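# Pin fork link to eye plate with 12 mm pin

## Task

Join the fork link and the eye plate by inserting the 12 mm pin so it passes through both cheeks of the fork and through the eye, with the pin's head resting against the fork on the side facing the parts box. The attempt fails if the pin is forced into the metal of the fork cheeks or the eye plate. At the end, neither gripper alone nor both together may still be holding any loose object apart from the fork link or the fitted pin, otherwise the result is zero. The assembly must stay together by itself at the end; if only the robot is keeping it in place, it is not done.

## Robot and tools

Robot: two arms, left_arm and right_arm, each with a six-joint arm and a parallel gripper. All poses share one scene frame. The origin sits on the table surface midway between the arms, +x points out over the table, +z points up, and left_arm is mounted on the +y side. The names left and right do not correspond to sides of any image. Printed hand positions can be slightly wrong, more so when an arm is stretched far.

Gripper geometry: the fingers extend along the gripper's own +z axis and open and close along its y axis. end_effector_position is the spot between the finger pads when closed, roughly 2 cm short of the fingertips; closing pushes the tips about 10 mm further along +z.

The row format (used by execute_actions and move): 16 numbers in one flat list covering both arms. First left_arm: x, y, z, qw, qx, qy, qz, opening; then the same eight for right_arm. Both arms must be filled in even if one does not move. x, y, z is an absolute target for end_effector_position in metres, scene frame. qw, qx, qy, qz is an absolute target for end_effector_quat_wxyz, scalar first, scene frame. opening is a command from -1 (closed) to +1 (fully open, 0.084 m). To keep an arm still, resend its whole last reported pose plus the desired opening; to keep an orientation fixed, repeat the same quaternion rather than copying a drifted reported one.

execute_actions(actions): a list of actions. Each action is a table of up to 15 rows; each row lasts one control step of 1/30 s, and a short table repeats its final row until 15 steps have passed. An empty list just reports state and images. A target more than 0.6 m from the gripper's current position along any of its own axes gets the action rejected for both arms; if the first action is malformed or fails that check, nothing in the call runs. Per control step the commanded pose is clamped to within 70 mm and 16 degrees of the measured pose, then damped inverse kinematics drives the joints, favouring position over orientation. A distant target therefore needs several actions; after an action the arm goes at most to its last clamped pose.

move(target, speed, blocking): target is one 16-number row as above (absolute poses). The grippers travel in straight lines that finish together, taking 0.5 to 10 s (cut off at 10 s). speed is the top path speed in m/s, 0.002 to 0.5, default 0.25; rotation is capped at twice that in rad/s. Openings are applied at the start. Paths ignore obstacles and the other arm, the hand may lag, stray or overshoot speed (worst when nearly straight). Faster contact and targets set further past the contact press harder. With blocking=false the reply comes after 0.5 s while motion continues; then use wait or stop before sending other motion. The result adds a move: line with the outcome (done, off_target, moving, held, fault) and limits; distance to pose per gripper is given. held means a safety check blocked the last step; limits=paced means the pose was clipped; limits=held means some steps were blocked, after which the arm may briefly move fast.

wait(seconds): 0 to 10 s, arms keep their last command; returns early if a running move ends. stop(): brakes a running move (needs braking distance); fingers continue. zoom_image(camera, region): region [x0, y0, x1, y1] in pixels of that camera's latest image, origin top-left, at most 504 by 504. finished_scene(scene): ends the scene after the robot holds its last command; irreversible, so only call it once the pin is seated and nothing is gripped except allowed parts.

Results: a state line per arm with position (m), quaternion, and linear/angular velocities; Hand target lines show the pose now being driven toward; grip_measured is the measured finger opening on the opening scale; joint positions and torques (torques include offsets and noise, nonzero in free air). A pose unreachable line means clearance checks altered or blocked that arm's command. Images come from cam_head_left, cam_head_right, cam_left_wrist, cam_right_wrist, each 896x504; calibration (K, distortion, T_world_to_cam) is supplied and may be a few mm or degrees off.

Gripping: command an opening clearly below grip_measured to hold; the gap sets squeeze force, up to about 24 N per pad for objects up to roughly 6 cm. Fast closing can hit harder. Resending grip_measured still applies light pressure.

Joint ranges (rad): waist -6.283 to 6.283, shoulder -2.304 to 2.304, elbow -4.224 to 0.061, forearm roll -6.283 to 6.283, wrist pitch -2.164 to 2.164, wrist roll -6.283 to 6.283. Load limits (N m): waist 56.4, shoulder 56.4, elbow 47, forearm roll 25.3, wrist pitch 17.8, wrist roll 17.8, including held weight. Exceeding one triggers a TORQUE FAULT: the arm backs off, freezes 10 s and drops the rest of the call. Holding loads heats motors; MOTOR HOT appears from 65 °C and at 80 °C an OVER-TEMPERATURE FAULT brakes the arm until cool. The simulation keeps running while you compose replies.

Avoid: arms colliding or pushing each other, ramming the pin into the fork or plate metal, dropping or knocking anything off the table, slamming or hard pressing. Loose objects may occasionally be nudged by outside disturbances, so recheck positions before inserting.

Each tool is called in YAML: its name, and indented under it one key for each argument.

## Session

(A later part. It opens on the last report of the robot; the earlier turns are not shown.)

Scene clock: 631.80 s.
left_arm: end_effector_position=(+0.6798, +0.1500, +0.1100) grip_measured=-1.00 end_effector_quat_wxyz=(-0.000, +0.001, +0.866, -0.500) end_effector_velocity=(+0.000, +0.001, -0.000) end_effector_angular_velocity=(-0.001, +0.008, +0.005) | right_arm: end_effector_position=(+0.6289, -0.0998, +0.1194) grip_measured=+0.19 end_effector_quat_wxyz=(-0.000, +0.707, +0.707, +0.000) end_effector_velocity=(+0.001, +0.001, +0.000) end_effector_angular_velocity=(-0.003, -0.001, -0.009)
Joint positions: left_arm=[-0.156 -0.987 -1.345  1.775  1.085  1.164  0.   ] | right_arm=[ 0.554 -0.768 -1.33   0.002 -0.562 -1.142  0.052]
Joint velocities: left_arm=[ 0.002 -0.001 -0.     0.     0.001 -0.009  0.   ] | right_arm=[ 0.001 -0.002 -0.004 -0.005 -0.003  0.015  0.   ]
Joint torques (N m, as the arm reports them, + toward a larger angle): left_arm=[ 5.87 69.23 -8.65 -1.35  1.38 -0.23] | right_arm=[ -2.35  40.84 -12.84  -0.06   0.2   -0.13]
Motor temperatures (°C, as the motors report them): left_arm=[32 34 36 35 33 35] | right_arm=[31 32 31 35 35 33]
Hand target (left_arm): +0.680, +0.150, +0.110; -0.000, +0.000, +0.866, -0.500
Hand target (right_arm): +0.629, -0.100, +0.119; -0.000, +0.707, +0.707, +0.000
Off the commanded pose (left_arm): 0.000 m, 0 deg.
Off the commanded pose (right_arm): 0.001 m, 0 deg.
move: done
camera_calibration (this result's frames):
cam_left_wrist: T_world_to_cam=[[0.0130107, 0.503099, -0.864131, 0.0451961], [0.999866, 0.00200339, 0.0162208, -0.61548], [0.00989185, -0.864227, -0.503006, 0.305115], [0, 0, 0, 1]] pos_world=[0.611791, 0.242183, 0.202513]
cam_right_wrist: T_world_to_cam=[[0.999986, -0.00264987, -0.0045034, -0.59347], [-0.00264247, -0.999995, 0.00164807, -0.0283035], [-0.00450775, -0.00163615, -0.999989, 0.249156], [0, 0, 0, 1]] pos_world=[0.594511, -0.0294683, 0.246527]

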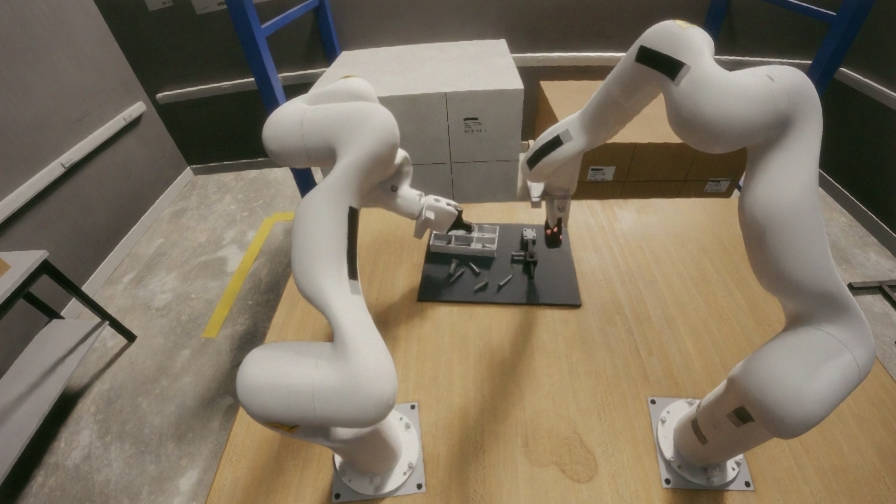

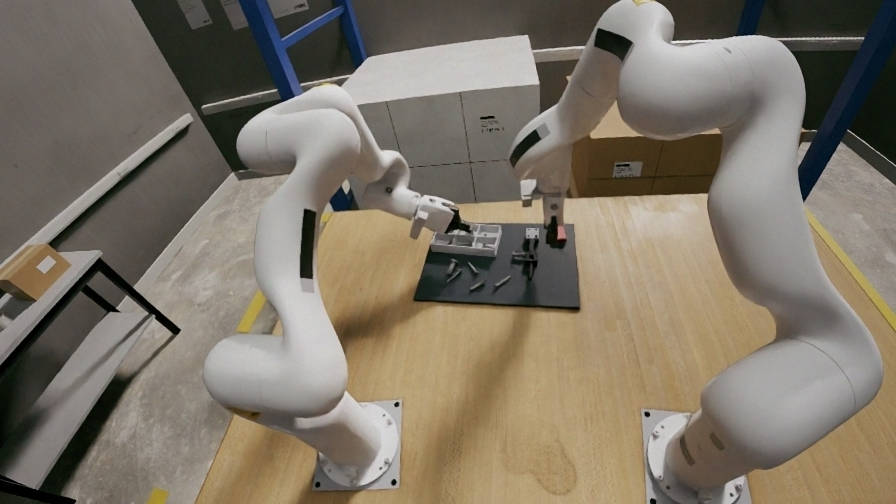

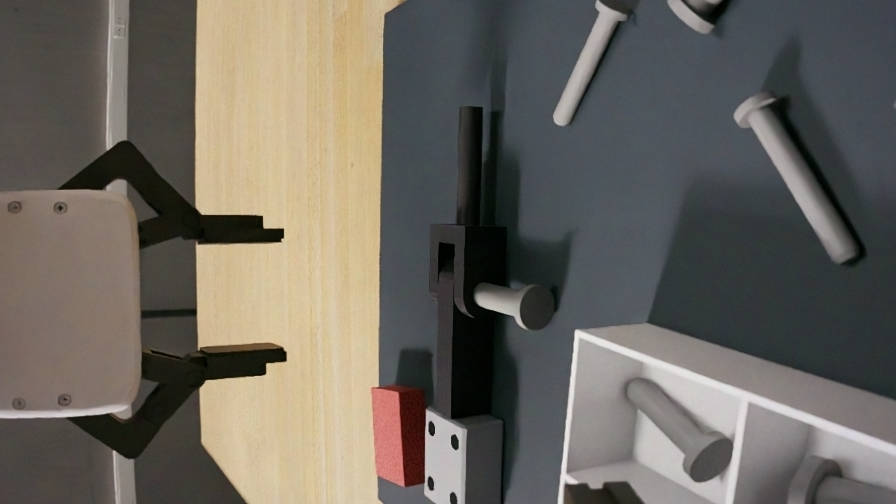

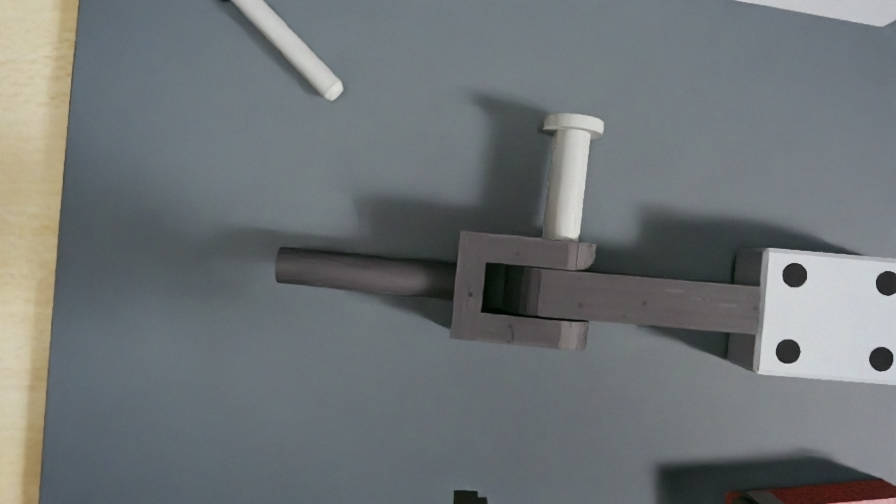

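move:
  target: [0.62,0.14,0.13,0.212,0.675,0.675,-0.212,-1,0.563,-0.0387,0.09,0,0.042,0.999,0,0.2]

move:
  target: [0.62,0.14,0.13,0.212,0.675,0.675,-0.212,-1,0.563,-0.0387,0.032,0,0.042,0.999,0,0.2]
  speed: 0.1

move:
  target: [0.62,0.14,0.13,0.212,0.675,0.675,-0.212,-1,0.563,-0.0387,0.032,0,0.042,0.999,0,-1]

move:
  target: [0.62,0.14,0.13,0.212,0.675,0.675,-0.212,-1,0.556,-0.0381,0.033,0,0.042,0.999,0,-1]
  speed: 0.004

Scene clock: 638.93 s.
left_arm: end_effector_position=(+0.6197, +0.1399, +0.1298) grip_measured=-1.00 end_effector_quat_wxyz=(+0.212, +0.674, +0.675, -0.212) end_effector_velocity=(-0.000, -0.000, -0.000) end_effector_angular_velocity=(-0.000, -0.009, -0.004) | right_arm: end_effector_position=(+0.5630, -0.0390, +0.0902) grip_measured=+0.19 end_effector_quat_wxyz=(+0.000, +0.042, +0.999, -0.000) end_effector_velocity=(-0.000, +0.000, +0.000) end_effector_angular_velocity=(+0.002, +0.001, +0.008)
Joint positions: left_arm=[-0.302 -0.705 -1.116  1.99   0.668  2.45   0.   ] | right_arm=[ 0.694 -0.762 -1.234 -0.002 -0.472 -2.484  0.052]
Joint velocities: left_arm=[-0.001  0.002  0.005 -0.009 -0.004  0.016  0.   ] | right_arm=[-0.     0.     0.     0.005  0.    -0.013  0.   ]
Joint torques (N m, as the arm reports them, + toward a larger angle): left_arm=[ 7.07 62.14 -9.72 -1.73  0.9  -0.39] | right_arm=[ -0.74  38.01 -11.31  -1.62   0.45  -0.3 ]
Motor temperatures (°C, as the motors report them): left_arm=[32 34 36 35 33 35] | right_arm=[31 32 31 35 35 33]
Hand target (left_arm): +0.620, +0.140, +0.130; +0.212, +0.674, +0.675, -0.212
Hand target (right_arm): +0.563, -0.039, +0.090; +0.000, +0.042, +0.999, -0.000
Off the commanded pose (left_arm): 0.000 m, 0 deg.
Off the commanded pose (right_arm): 0.000 m, 0 deg.
move: done
camera_calibration (this result's frames):
cam_left_wrist: T_world_to_cam=[[0.99993, -0.00698224, 0.00951213, -0.585524], [-0.0112085, -0.814008, 0.580746, 0.111774], [0.00368805, -0.580812, -0.814029, 0.311485], [0, 0, 0, 1]] pos_world=[0.585588, 0.26781, 0.194215]
cam_right_wrist: T_world_to_cam=[[0.0883225, 0.99608, -0.00481765, 0.0246118], [0.996089, -0.0883091, 0.00293353, -0.494496], [0.00249658, -0.0050579, -0.999984, 0.215647], [0, 0, 0, 1]] pos_world=[0.489849, -0.0670931, 0.217213]

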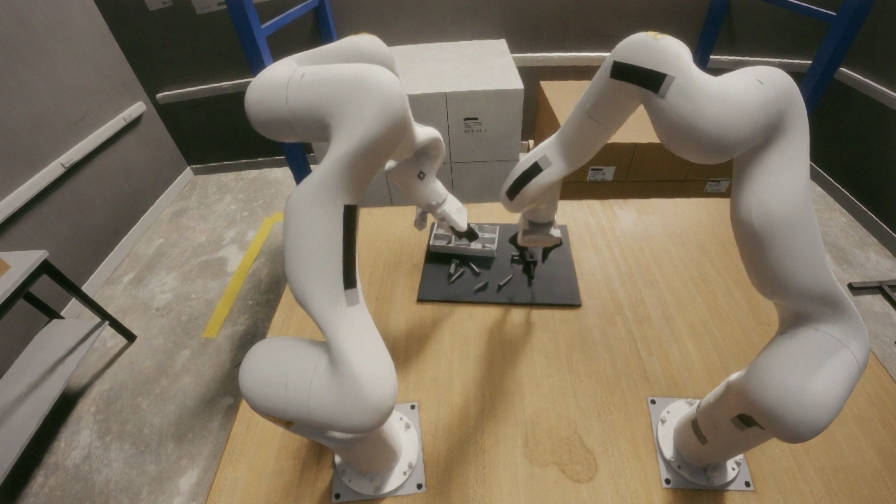

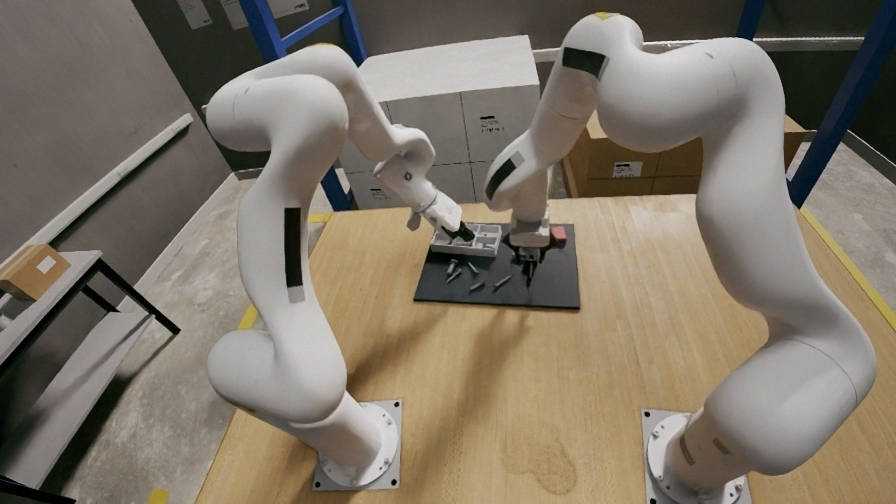

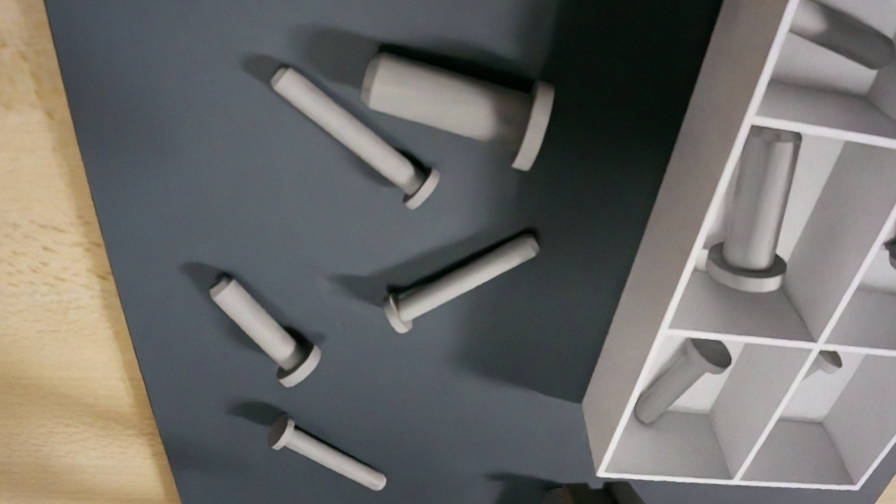

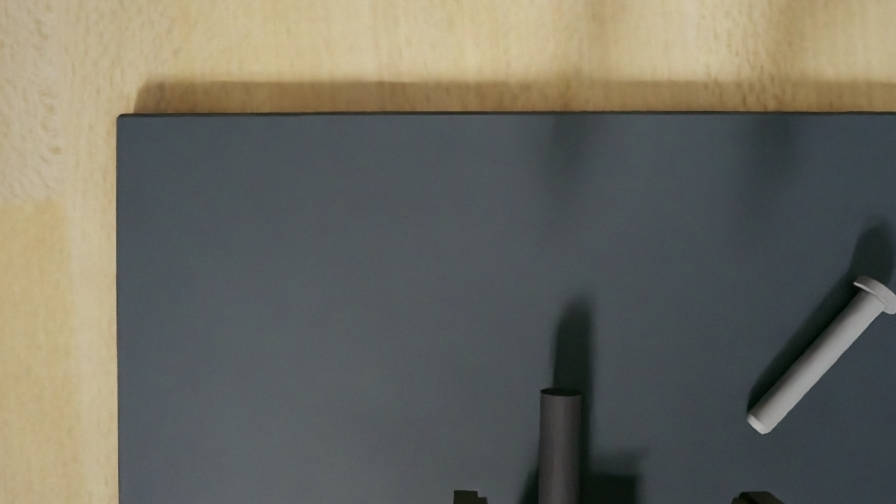

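Scene clock: 639.97 s.
left_arm: end_effector_position=(+0.6200, +0.1400, +0.1300) grip_measured=-1.00 end_effector_quat_wxyz=(+0.212, +0.675, +0.675, -0.212) end_effector_velocity=(+0.000, -0.000, -0.000) end_effector_angular_velocity=(+0.000, +0.000, +0.000) | right_arm: end_effector_position=(+0.5629, -0.0388, +0.0324) grip_measured=+0.19 end_effector_quat_wxyz=(+0.000, +0.042, +0.999, +0.000) end_effector_velocity=(-0.000, -0.000, -0.002) end_effector_angular_velocity=(-0.000, +0.001, -0.000)
Joint positions: left_arm=[-0.302 -0.705 -1.117  1.992  0.669  2.449  0.   ] | right_arm=[ 0.694 -0.869 -1.253 -0.    -0.383 -2.486  0.052]
Joint velocities: left_arm=[-0. -0. -0. -0. -0.  0.  0.] | right_arm=[-0.    -0.003 -0.001  0.     0.002 -0.    -0.   ]
Joint torques (N m, as the arm reports them, + toward a larger angle): left_arm=[ 6.48 61.01 -9.51 -1.54  0.81 -0.27] | right_arm=[ -0.01  42.85 -11.97  -0.93   0.26  -0.12]
Motor temperatures (°C, as the motors report them): left_arm=[32 34 36 35 33 35] | right_arm=[31 32 31 35 35 33]
Hand target (left_arm): +0.620, +0.140, +0.130; +0.212, +0.675, +0.675, -0.212
Hand target (right_arm): +0.563, -0.039, +0.032; +0.000, +0.042, +0.999, -0.000
Off the commanded pose (left_arm): 0.000 m, 0 deg.
Off the commanded pose (right_arm): 0.000 m, 0 deg.
move: done
camera_calibration (this result's frames):
cam_left_wrist: T_world_to_cam=[[0.999921, -0.00801582, 0.00968582, -0.58568], [-0.0121504, -0.814058, 0.580656, 0.112355], [0.00323039, -0.580728, -0.814091, 0.312018], [0, 0, 0, 1]] pos_world=[0.585991, 0.267966, 0.194444]
cam_right_wrist: T_world_to_cam=[[0.0876851, 0.99614, -0.00412273, 0.0245242], [0.996145, -0.0876736, 0.00289589, -0.494219], [0.00252326, -0.00436076, -0.999987, 0.157852], [0, 0, 0, 1]] pos_world=[0.489765, -0.0670711, 0.159383]

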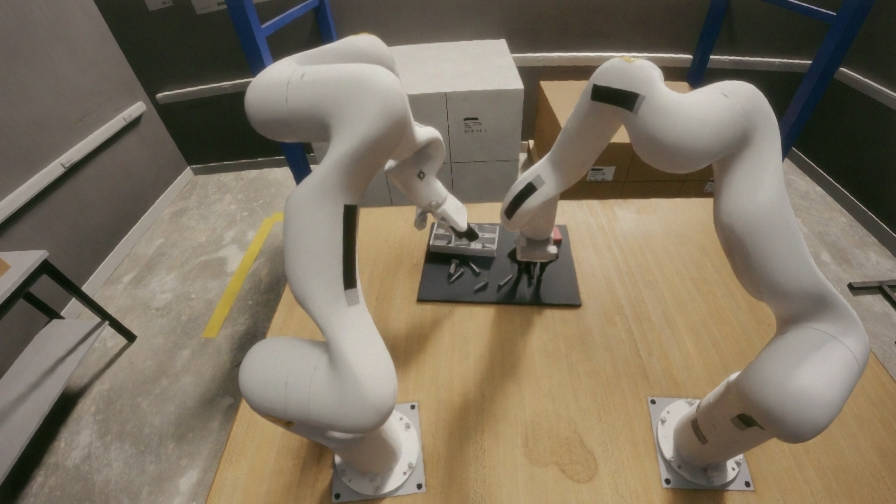

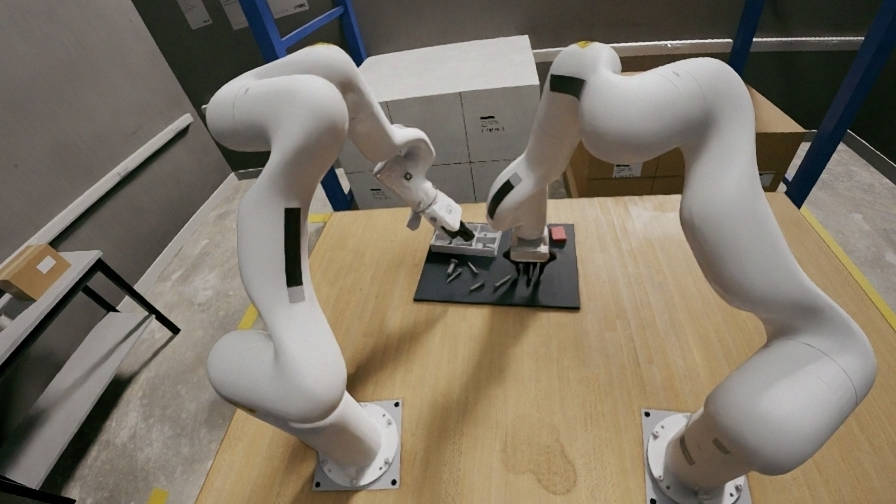

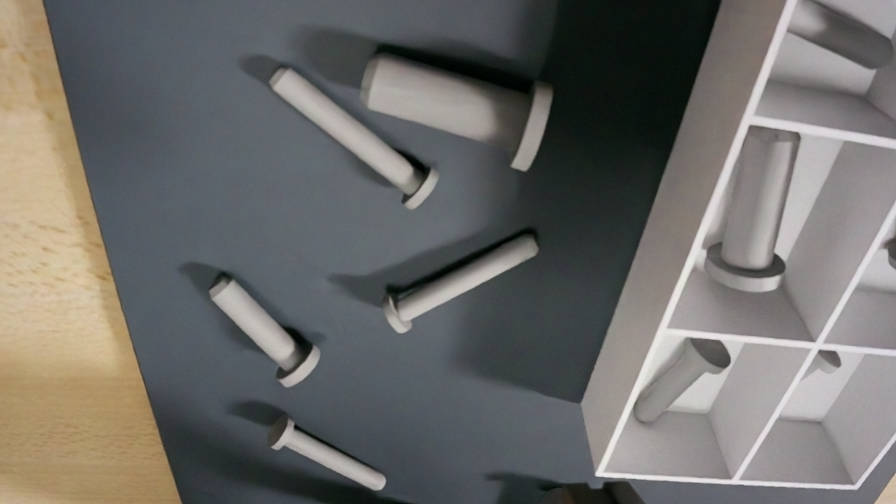

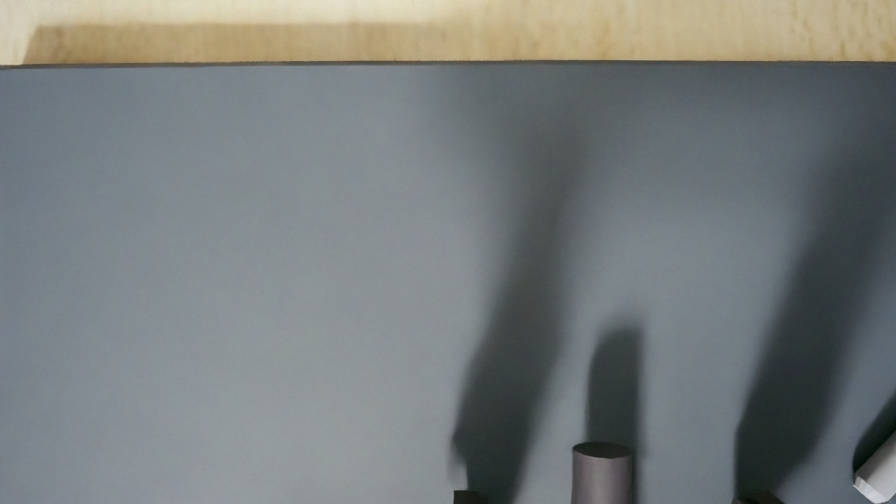

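Scene clock: 640.67 s.
left_arm: end_effector_position=(+0.6200, +0.1400, +0.1300) grip_measured=-1.00 end_effector_quat_wxyz=(+0.212, +0.675, +0.675, -0.212) end_effector_velocity=(+0.000, +0.000, +0.001) end_effector_angular_velocity=(-0.001, -0.001, +0.001) | right_arm: end_effector_position=(+0.5628, -0.0393, +0.0320) grip_measured=-0.74 end_effector_quat_wxyz=(-0.001, +0.042, +0.999, -0.001) end_effector_velocity=(+0.001, +0.001, +0.000) end_effector_angular_velocity=(+0.001, -0.003, +0.003)
Joint positions: left_arm=[-0.302 -0.705 -1.117  1.992  0.669  2.449  0.   ] | right_arm=[ 0.694 -0.87  -1.253 -0.    -0.385 -2.486  0.012]
Joint velocities: left_arm=[ 0.001  0.002  0.    -0.001  0.001 -0.     0.   ] | right_arm=[ 0.002 -0.    -0.002 -0.001  0.001 -0.     0.   ]
Joint torques (N m, as the arm reports them, + toward a larger angle): left_arm=[ 7.26 61.32 -9.79 -1.81  0.95 -0.23] | right_arm=[ 12.35  39.25 -13.38   0.68   2.31  -0.61]
Motor temperatures (°C, as the motors report them): left_arm=[32 34 36 35 33 35] | right_arm=[31 32 31 35 35 33]
Hand target (left_arm): +0.620, +0.140, +0.130; +0.212, +0.675, +0.675, -0.212
Hand target (right_arm): +0.563, -0.039, +0.032; -0.000, +0.042, +0.999, -0.000
Off the commanded pose (left_arm): 0.000 m, 0 deg.
Off the commanded pose (right_arm): 0.001 m, 0 deg.
move: done
camera_calibration (this result's frames):
cam_left_wrist: T_world_to_cam=[[0.999921, -0.0080184, 0.00968649, -0.585682], [-0.0121529, -0.814059, 0.580655, 0.112357], [0.00322945, -0.580726, -0.814092, 0.312019], [0, 0, 0, 1]] pos_world=[0.585993, 0.267967, 0.194444]
cam_right_wrist: T_world_to_cam=[[0.0880178, 0.996105, -0.00526935, 0.0249016], [0.996118, -0.0880116, 0.00140069, -0.4941], [0.000931468, -0.00537218, -0.999985, 0.158339], [0, 0, 0, 1]] pos_world=[0.489843, -0.0674405, 0.15916]

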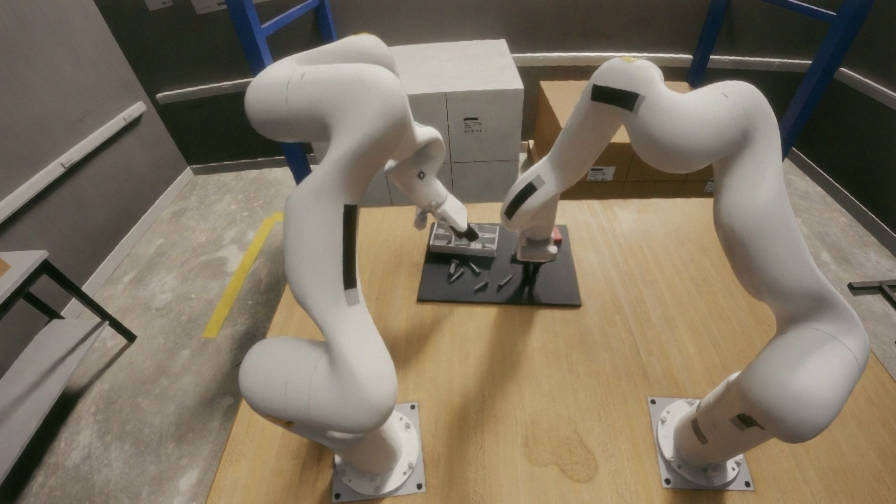

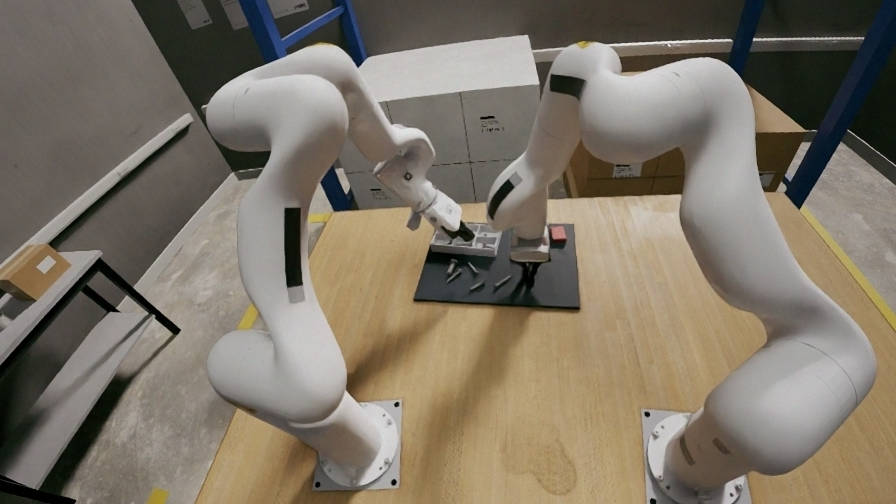

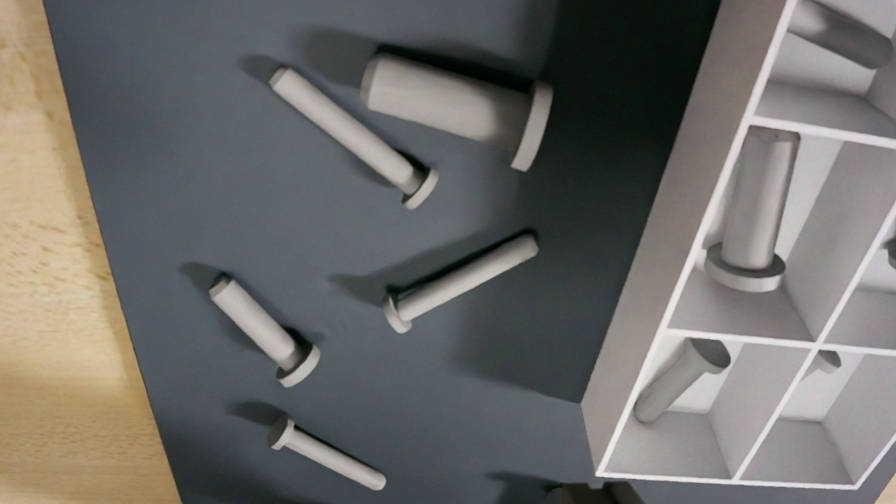

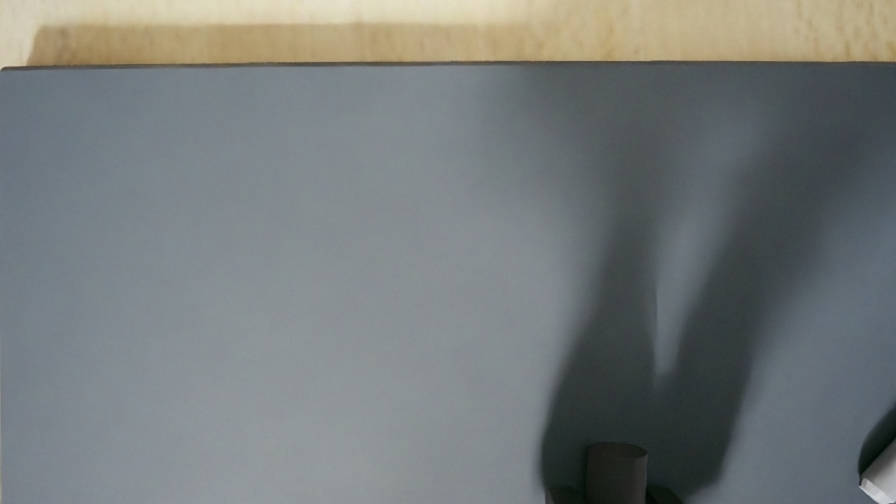

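Scene clock: 642.63 s.
left_arm: end_effector_position=(+0.6200, +0.1400, +0.1300) grip_measured=-1.00 end_effector_quat_wxyz=(+0.212, +0.675, +0.675, -0.212) end_effector_velocity=(-0.000, +0.001, -0.001) end_effector_angular_velocity=(+0.000, +0.001, +0.001) | right_arm: end_effector_position=(+0.5563, -0.0387, +0.0330) grip_measured=-0.74 end_effector_quat_wxyz=(-0.000, +0.042, +0.999, -0.000) end_effector_velocity=(+0.000, -0.001, +0.000) end_effector_angular_velocity=(+0.000, -0.001, -0.002)
Joint positions: left_arm=[-0.302 -0.705 -1.117  1.992  0.669  2.449  0.   ] | right_arm=[ 0.701 -0.859 -1.234 -0.    -0.376 -2.479  0.012]
Joint velocities: left_arm=[ 0.001 -0.001  0.     0.    -0.     0.     0.   ] | right_arm=[-0.001  0.001  0.002 -0.     0.001  0.001 -0.   ]
Joint torques (N m, as the arm reports them, + toward a larger angle): left_arm=[ 6.54 62.32 -9.47 -1.64  0.84 -0.12] | right_arm=[ 17.    42.25 -12.78   1.48   0.41  -0.8 ]
Motor temperatures (°C, as the motors report them): left_arm=[32 34 36 35 33 35] | right_arm=[31 32 31 35 35 33]
Hand target (left_arm): +0.620, +0.140, +0.130; +0.212, +0.675, +0.675, -0.212
Hand target (right_arm): +0.556, -0.038, +0.033; +0.000, +0.042, +0.999, -0.000
Off the commanded pose (left_arm): 0.000 m, 0 deg.
Off the commanded pose (right_arm): 0.001 m, 0 deg.
move: done
camera_calibration (this result's frames):
cam_left_wrist: T_world_to_cam=[[0.999921, -0.00801855, 0.0096863, -0.585682], [-0.0121529, -0.814059, 0.580655, 0.112357], [0.00322922, -0.580726, -0.814092, 0.312019], [0, 0, 0, 1]] pos_world=[0.585993, 0.267967, 0.194444]
cam_right_wrist: T_world_to_cam=[[0.0885888, 0.996059, -0.00439984, 0.0244761], [0.996066, -0.088579, 0.00237686, -0.487612], [0.00197776, -0.00459309, -0.999987, 0.15878], [0, 0, 0, 1]] pos_world=[0.483211, -0.0668424, 0.160045]

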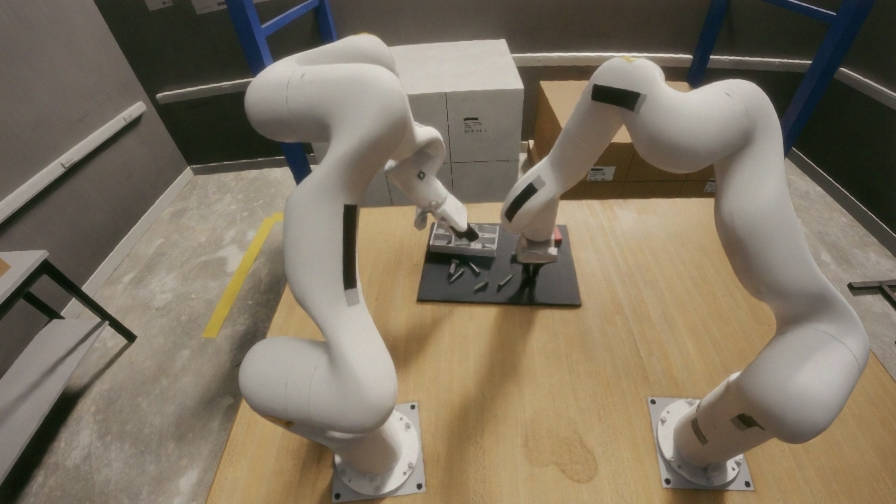

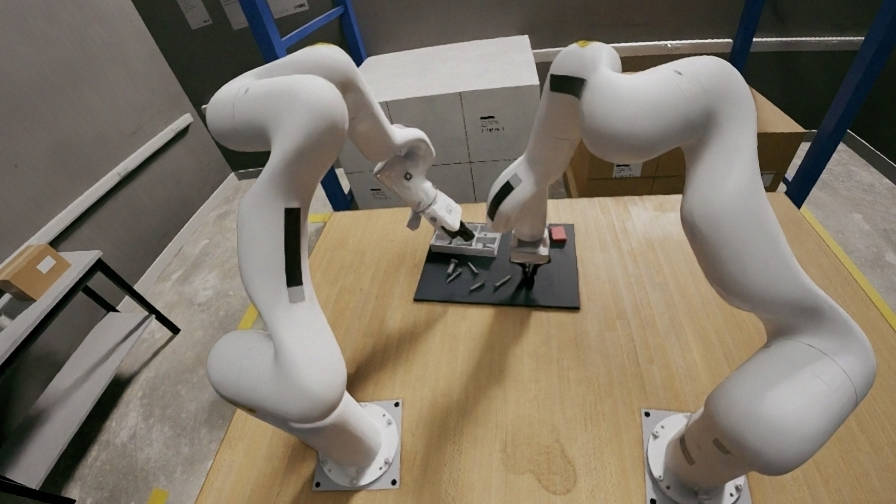

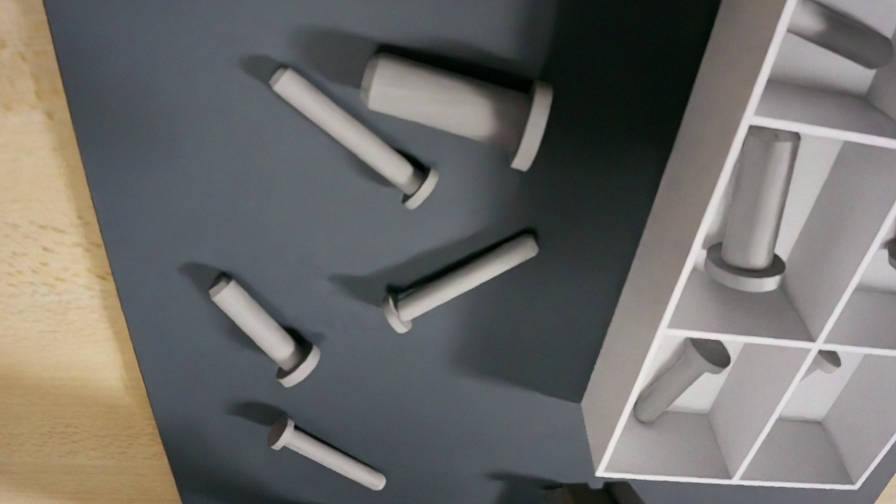

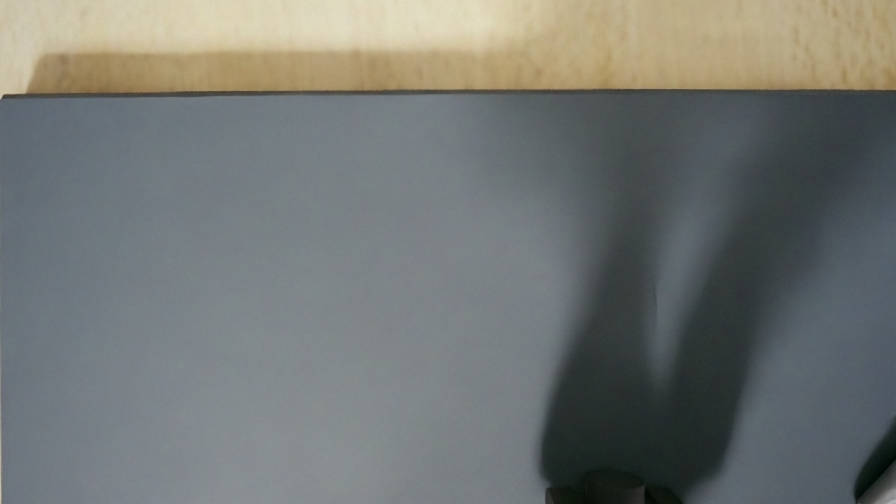

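move:
  target: [0.62,0.14,0.13,0.212,0.675,0.675,-0.212,-1,0.556,-0.038,0.10,0,0.042,0.999,0,1]
  speed: 0.05

move:
  target: [0.68,0.15,0.11,0,0,0.866,-0.5,-1,0.50,-0.15,0.15,0,0.042,0.999,0,1]

Scene clock: 648.80 s.
left_arm: end_effector_position=(+0.6200, +0.1400, +0.1300) grip_measured=-1.00 end_effector_quat_wxyz=(+0.212, +0.675, +0.675, -0.212) end_effector_velocity=(-0.000, +0.000, -0.000) end_effector_angular_velocity=(+0.000, +0.001, -0.002) | right_arm: end_effector_position=(+0.5562, -0.0379, +0.0997) grip_measured=+1.00 end_effector_quat_wxyz=(-0.000, +0.042, +0.999, +0.000) end_effector_velocity=(+0.000, -0.001, +0.002) end_effector_angular_velocity=(-0.001, +0.000, +0.000)
Joint positions: left_arm=[-0.302 -0.705 -1.117  1.992  0.669  2.449  0.   ] | right_arm=[ 0.702 -0.736 -1.215  0.    -0.479 -2.479  0.084]
Joint velocities: left_arm=[ 0.    -0.001  0.     0.002  0.001 -0.     0.   ] | right_arm=[-0.001  0.004  0.001 -0.001 -0.003 -0.     0.   ]
Joint torques (N m, as the arm reports them, + toward a larger angle): left_arm=[ 6.39 61.24 -9.45 -1.55  0.85 -0.15] | right_arm=[  1.42  38.91 -11.72  -0.98   0.09  -0.27]
Motor temperatures (°C, as the motors report them): left_arm=[32 34 36 35 33 35] | right_arm=[31 32 31 35 35 33]
Hand target (left_arm): +0.620, +0.140, +0.130; +0.212, +0.675, +0.675, -0.212
Hand target (right_arm): +0.556, -0.038, +0.100; -0.000, +0.042, +0.999, +0.000
Off the commanded pose (left_arm): 0.000 m, 0 deg.
Off the commanded pose (right_arm): 0.000 m, 0 deg.
move: done
camera_calibration (this result's frames):
cam_left_wrist: T_world_to_cam=[[0.999921, -0.00801841, 0.0096866, -0.585682], [-0.012153, -0.814059, 0.580655, 0.112357], [0.00322954, -0.580726, -0.814092, 0.312019], [0, 0, 0, 1]] pos_world=[0.585993, 0.267967, 0.194444]
cam_right_wrist: T_world_to_cam=[[0.0875569, 0.996151, -0.00420208, 0.0245419], [0.996158, -0.0875476, 0.00235617, -0.487555], [0.00197921, -0.00439223, -0.999988, 0.225506], [0, 0, 0, 1]] pos_world=[0.483086, -0.0661412, 0.226755]

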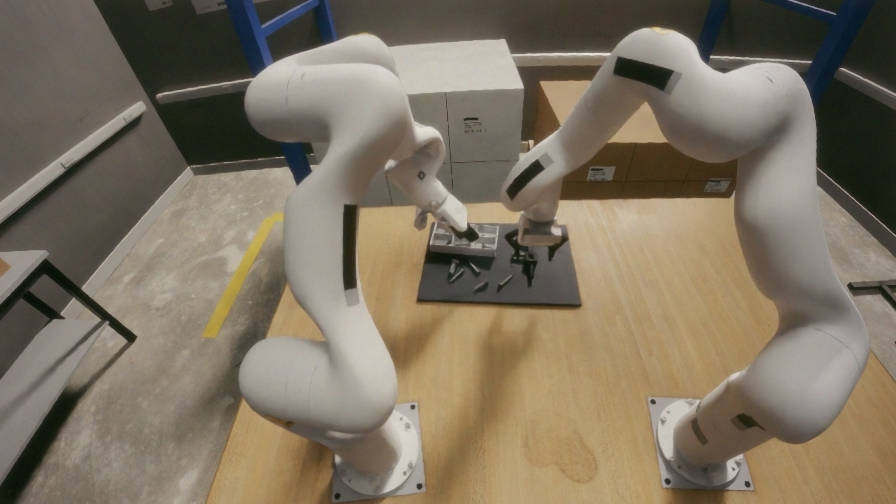

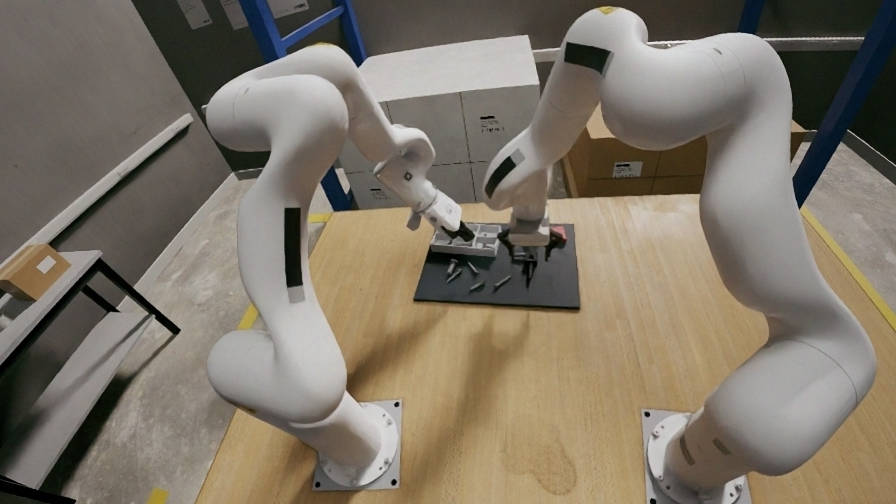

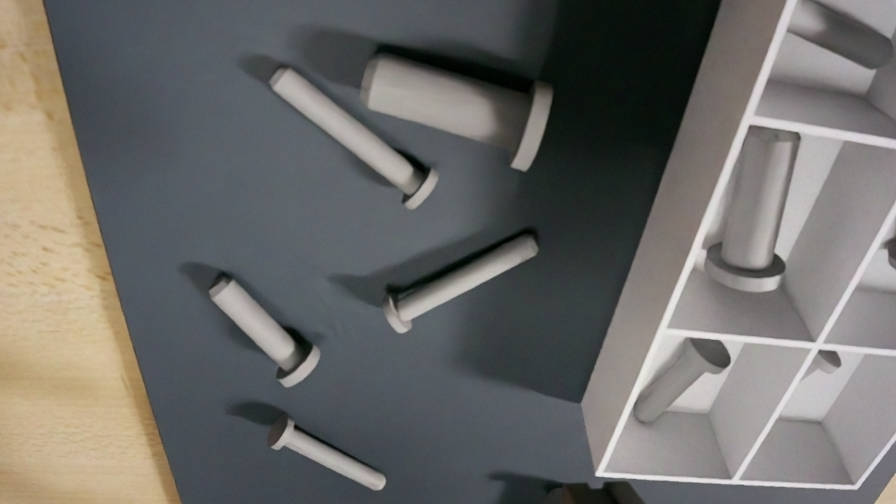

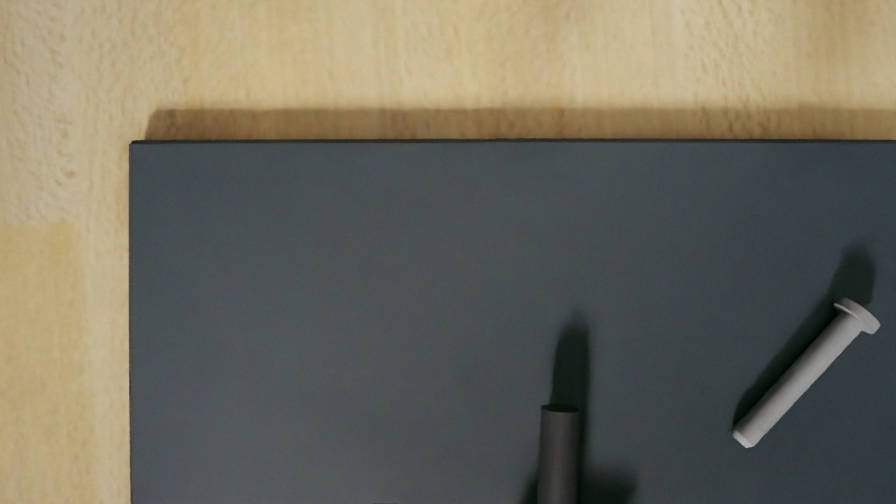

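Scene clock: 652.53 s.
left_arm: end_effector_position=(+0.6803, +0.1501, +0.1102) grip_measured=-1.00 end_effector_quat_wxyz=(-0.000, +0.001, +0.866, -0.500) end_effector_velocity=(-0.000, -0.001, -0.000) end_effector_angular_velocity=(-0.003, +0.009, +0.005) | right_arm: end_effector_position=(+0.5001, -0.1497, +0.1503) grip_measured=+1.00 end_effector_quat_wxyz=(-0.000, +0.042, +0.999, +0.000) end_effector_velocity=(-0.000, -0.000, +0.000) end_effector_angular_velocity=(+0.000, -0.000, -0.000)
Joint positions: left_arm=[-0.155 -0.988 -1.346  1.776  1.085  1.163  0.   ] | right_arm=[ 0.572 -0.449 -0.891  0.001 -0.443 -2.609  0.084]
Joint velocities: left_arm=[-0.001 -0.002 -0.    -0.003  0.002 -0.008  0.   ] | right_arm=[-0.001  0.002  0.001  0.001 -0.    -0.001 -0.   ]
Joint torques (N m, as the arm reports them, + toward a larger angle): left_arm=[ 6.37 70.92 -8.99 -1.87  1.32 -0.36] | right_arm=[  1.19  31.47 -11.15  -1.39   0.19  -0.37]
Motor temperatures (°C, as the motors report them): left_arm=[32 34 36 35 33 35] | right_arm=[31 32 31 35 35 33]
Hand target (left_arm): +0.680, +0.150, +0.110; -0.000, +0.000, +0.866, -0.500
Hand target (right_arm): +0.500, -0.150, +0.150; -0.000, +0.042, +0.999, +0.000
Off the commanded pose (left_arm): 0.000 m, 0 deg.
Off the commanded pose (right_arm): 0.000 m, 0 deg.
move: done
camera_calibration (this result's frames):
cam_left_wrist: T_world_to_cam=[[0.0128809, 0.50317, -0.864092, 0.0453402], [0.999868, 0.00207575, 0.0161136, -0.61595], [0.00990151, -0.864185, -0.503077, 0.305361], [0, 0, 0, 1]] pos_world=[0.612261, 0.242353, 0.202723]
cam_right_wrist: T_world_to_cam=[[0.0876225, 0.996146, -0.00395588, 0.141015], [0.996151, -0.0876131, 0.00248947, -0.441627], [0.00213329, -0.00415879, -0.999989, 0.275711], [0, 0, 0, 1]] pos_world=[0.426983, -0.178017, 0.277365]

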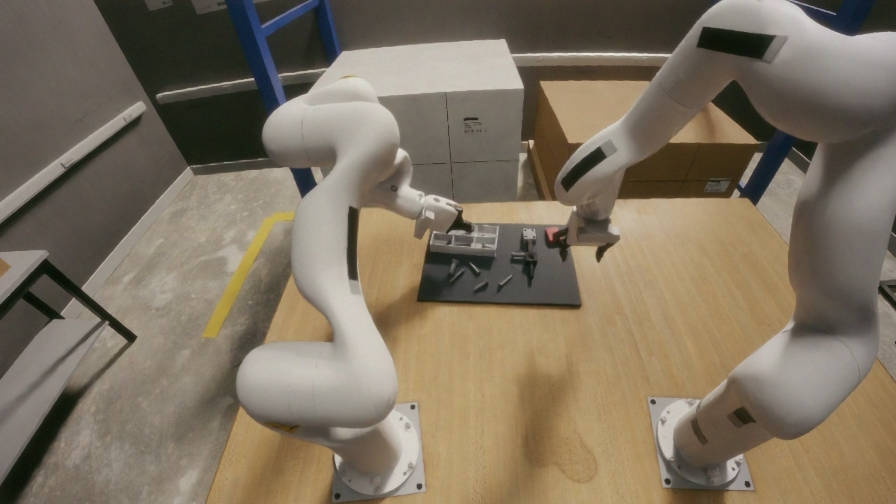

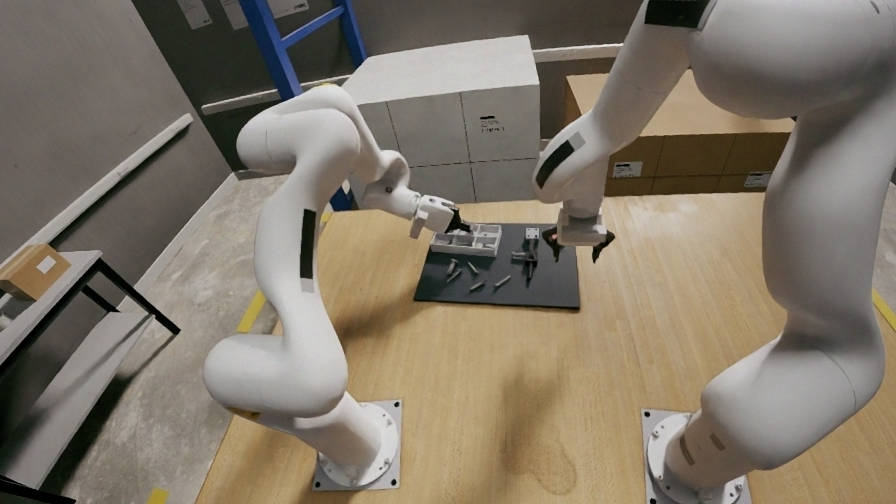

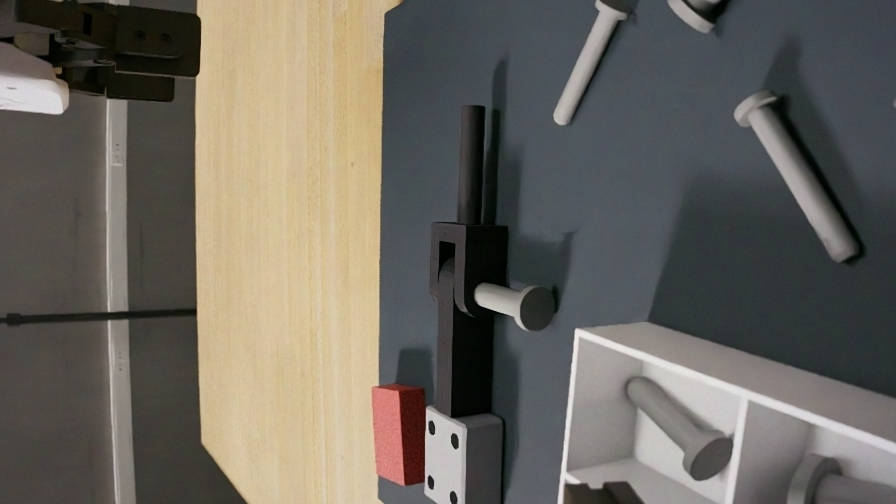

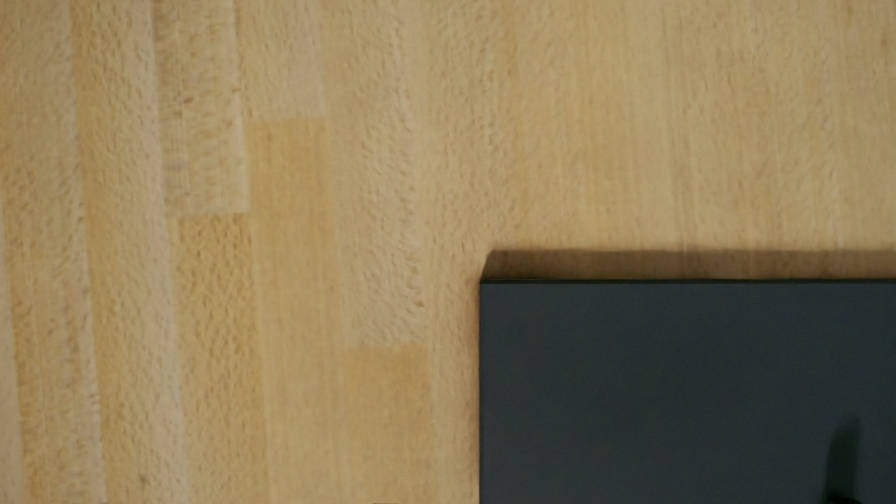

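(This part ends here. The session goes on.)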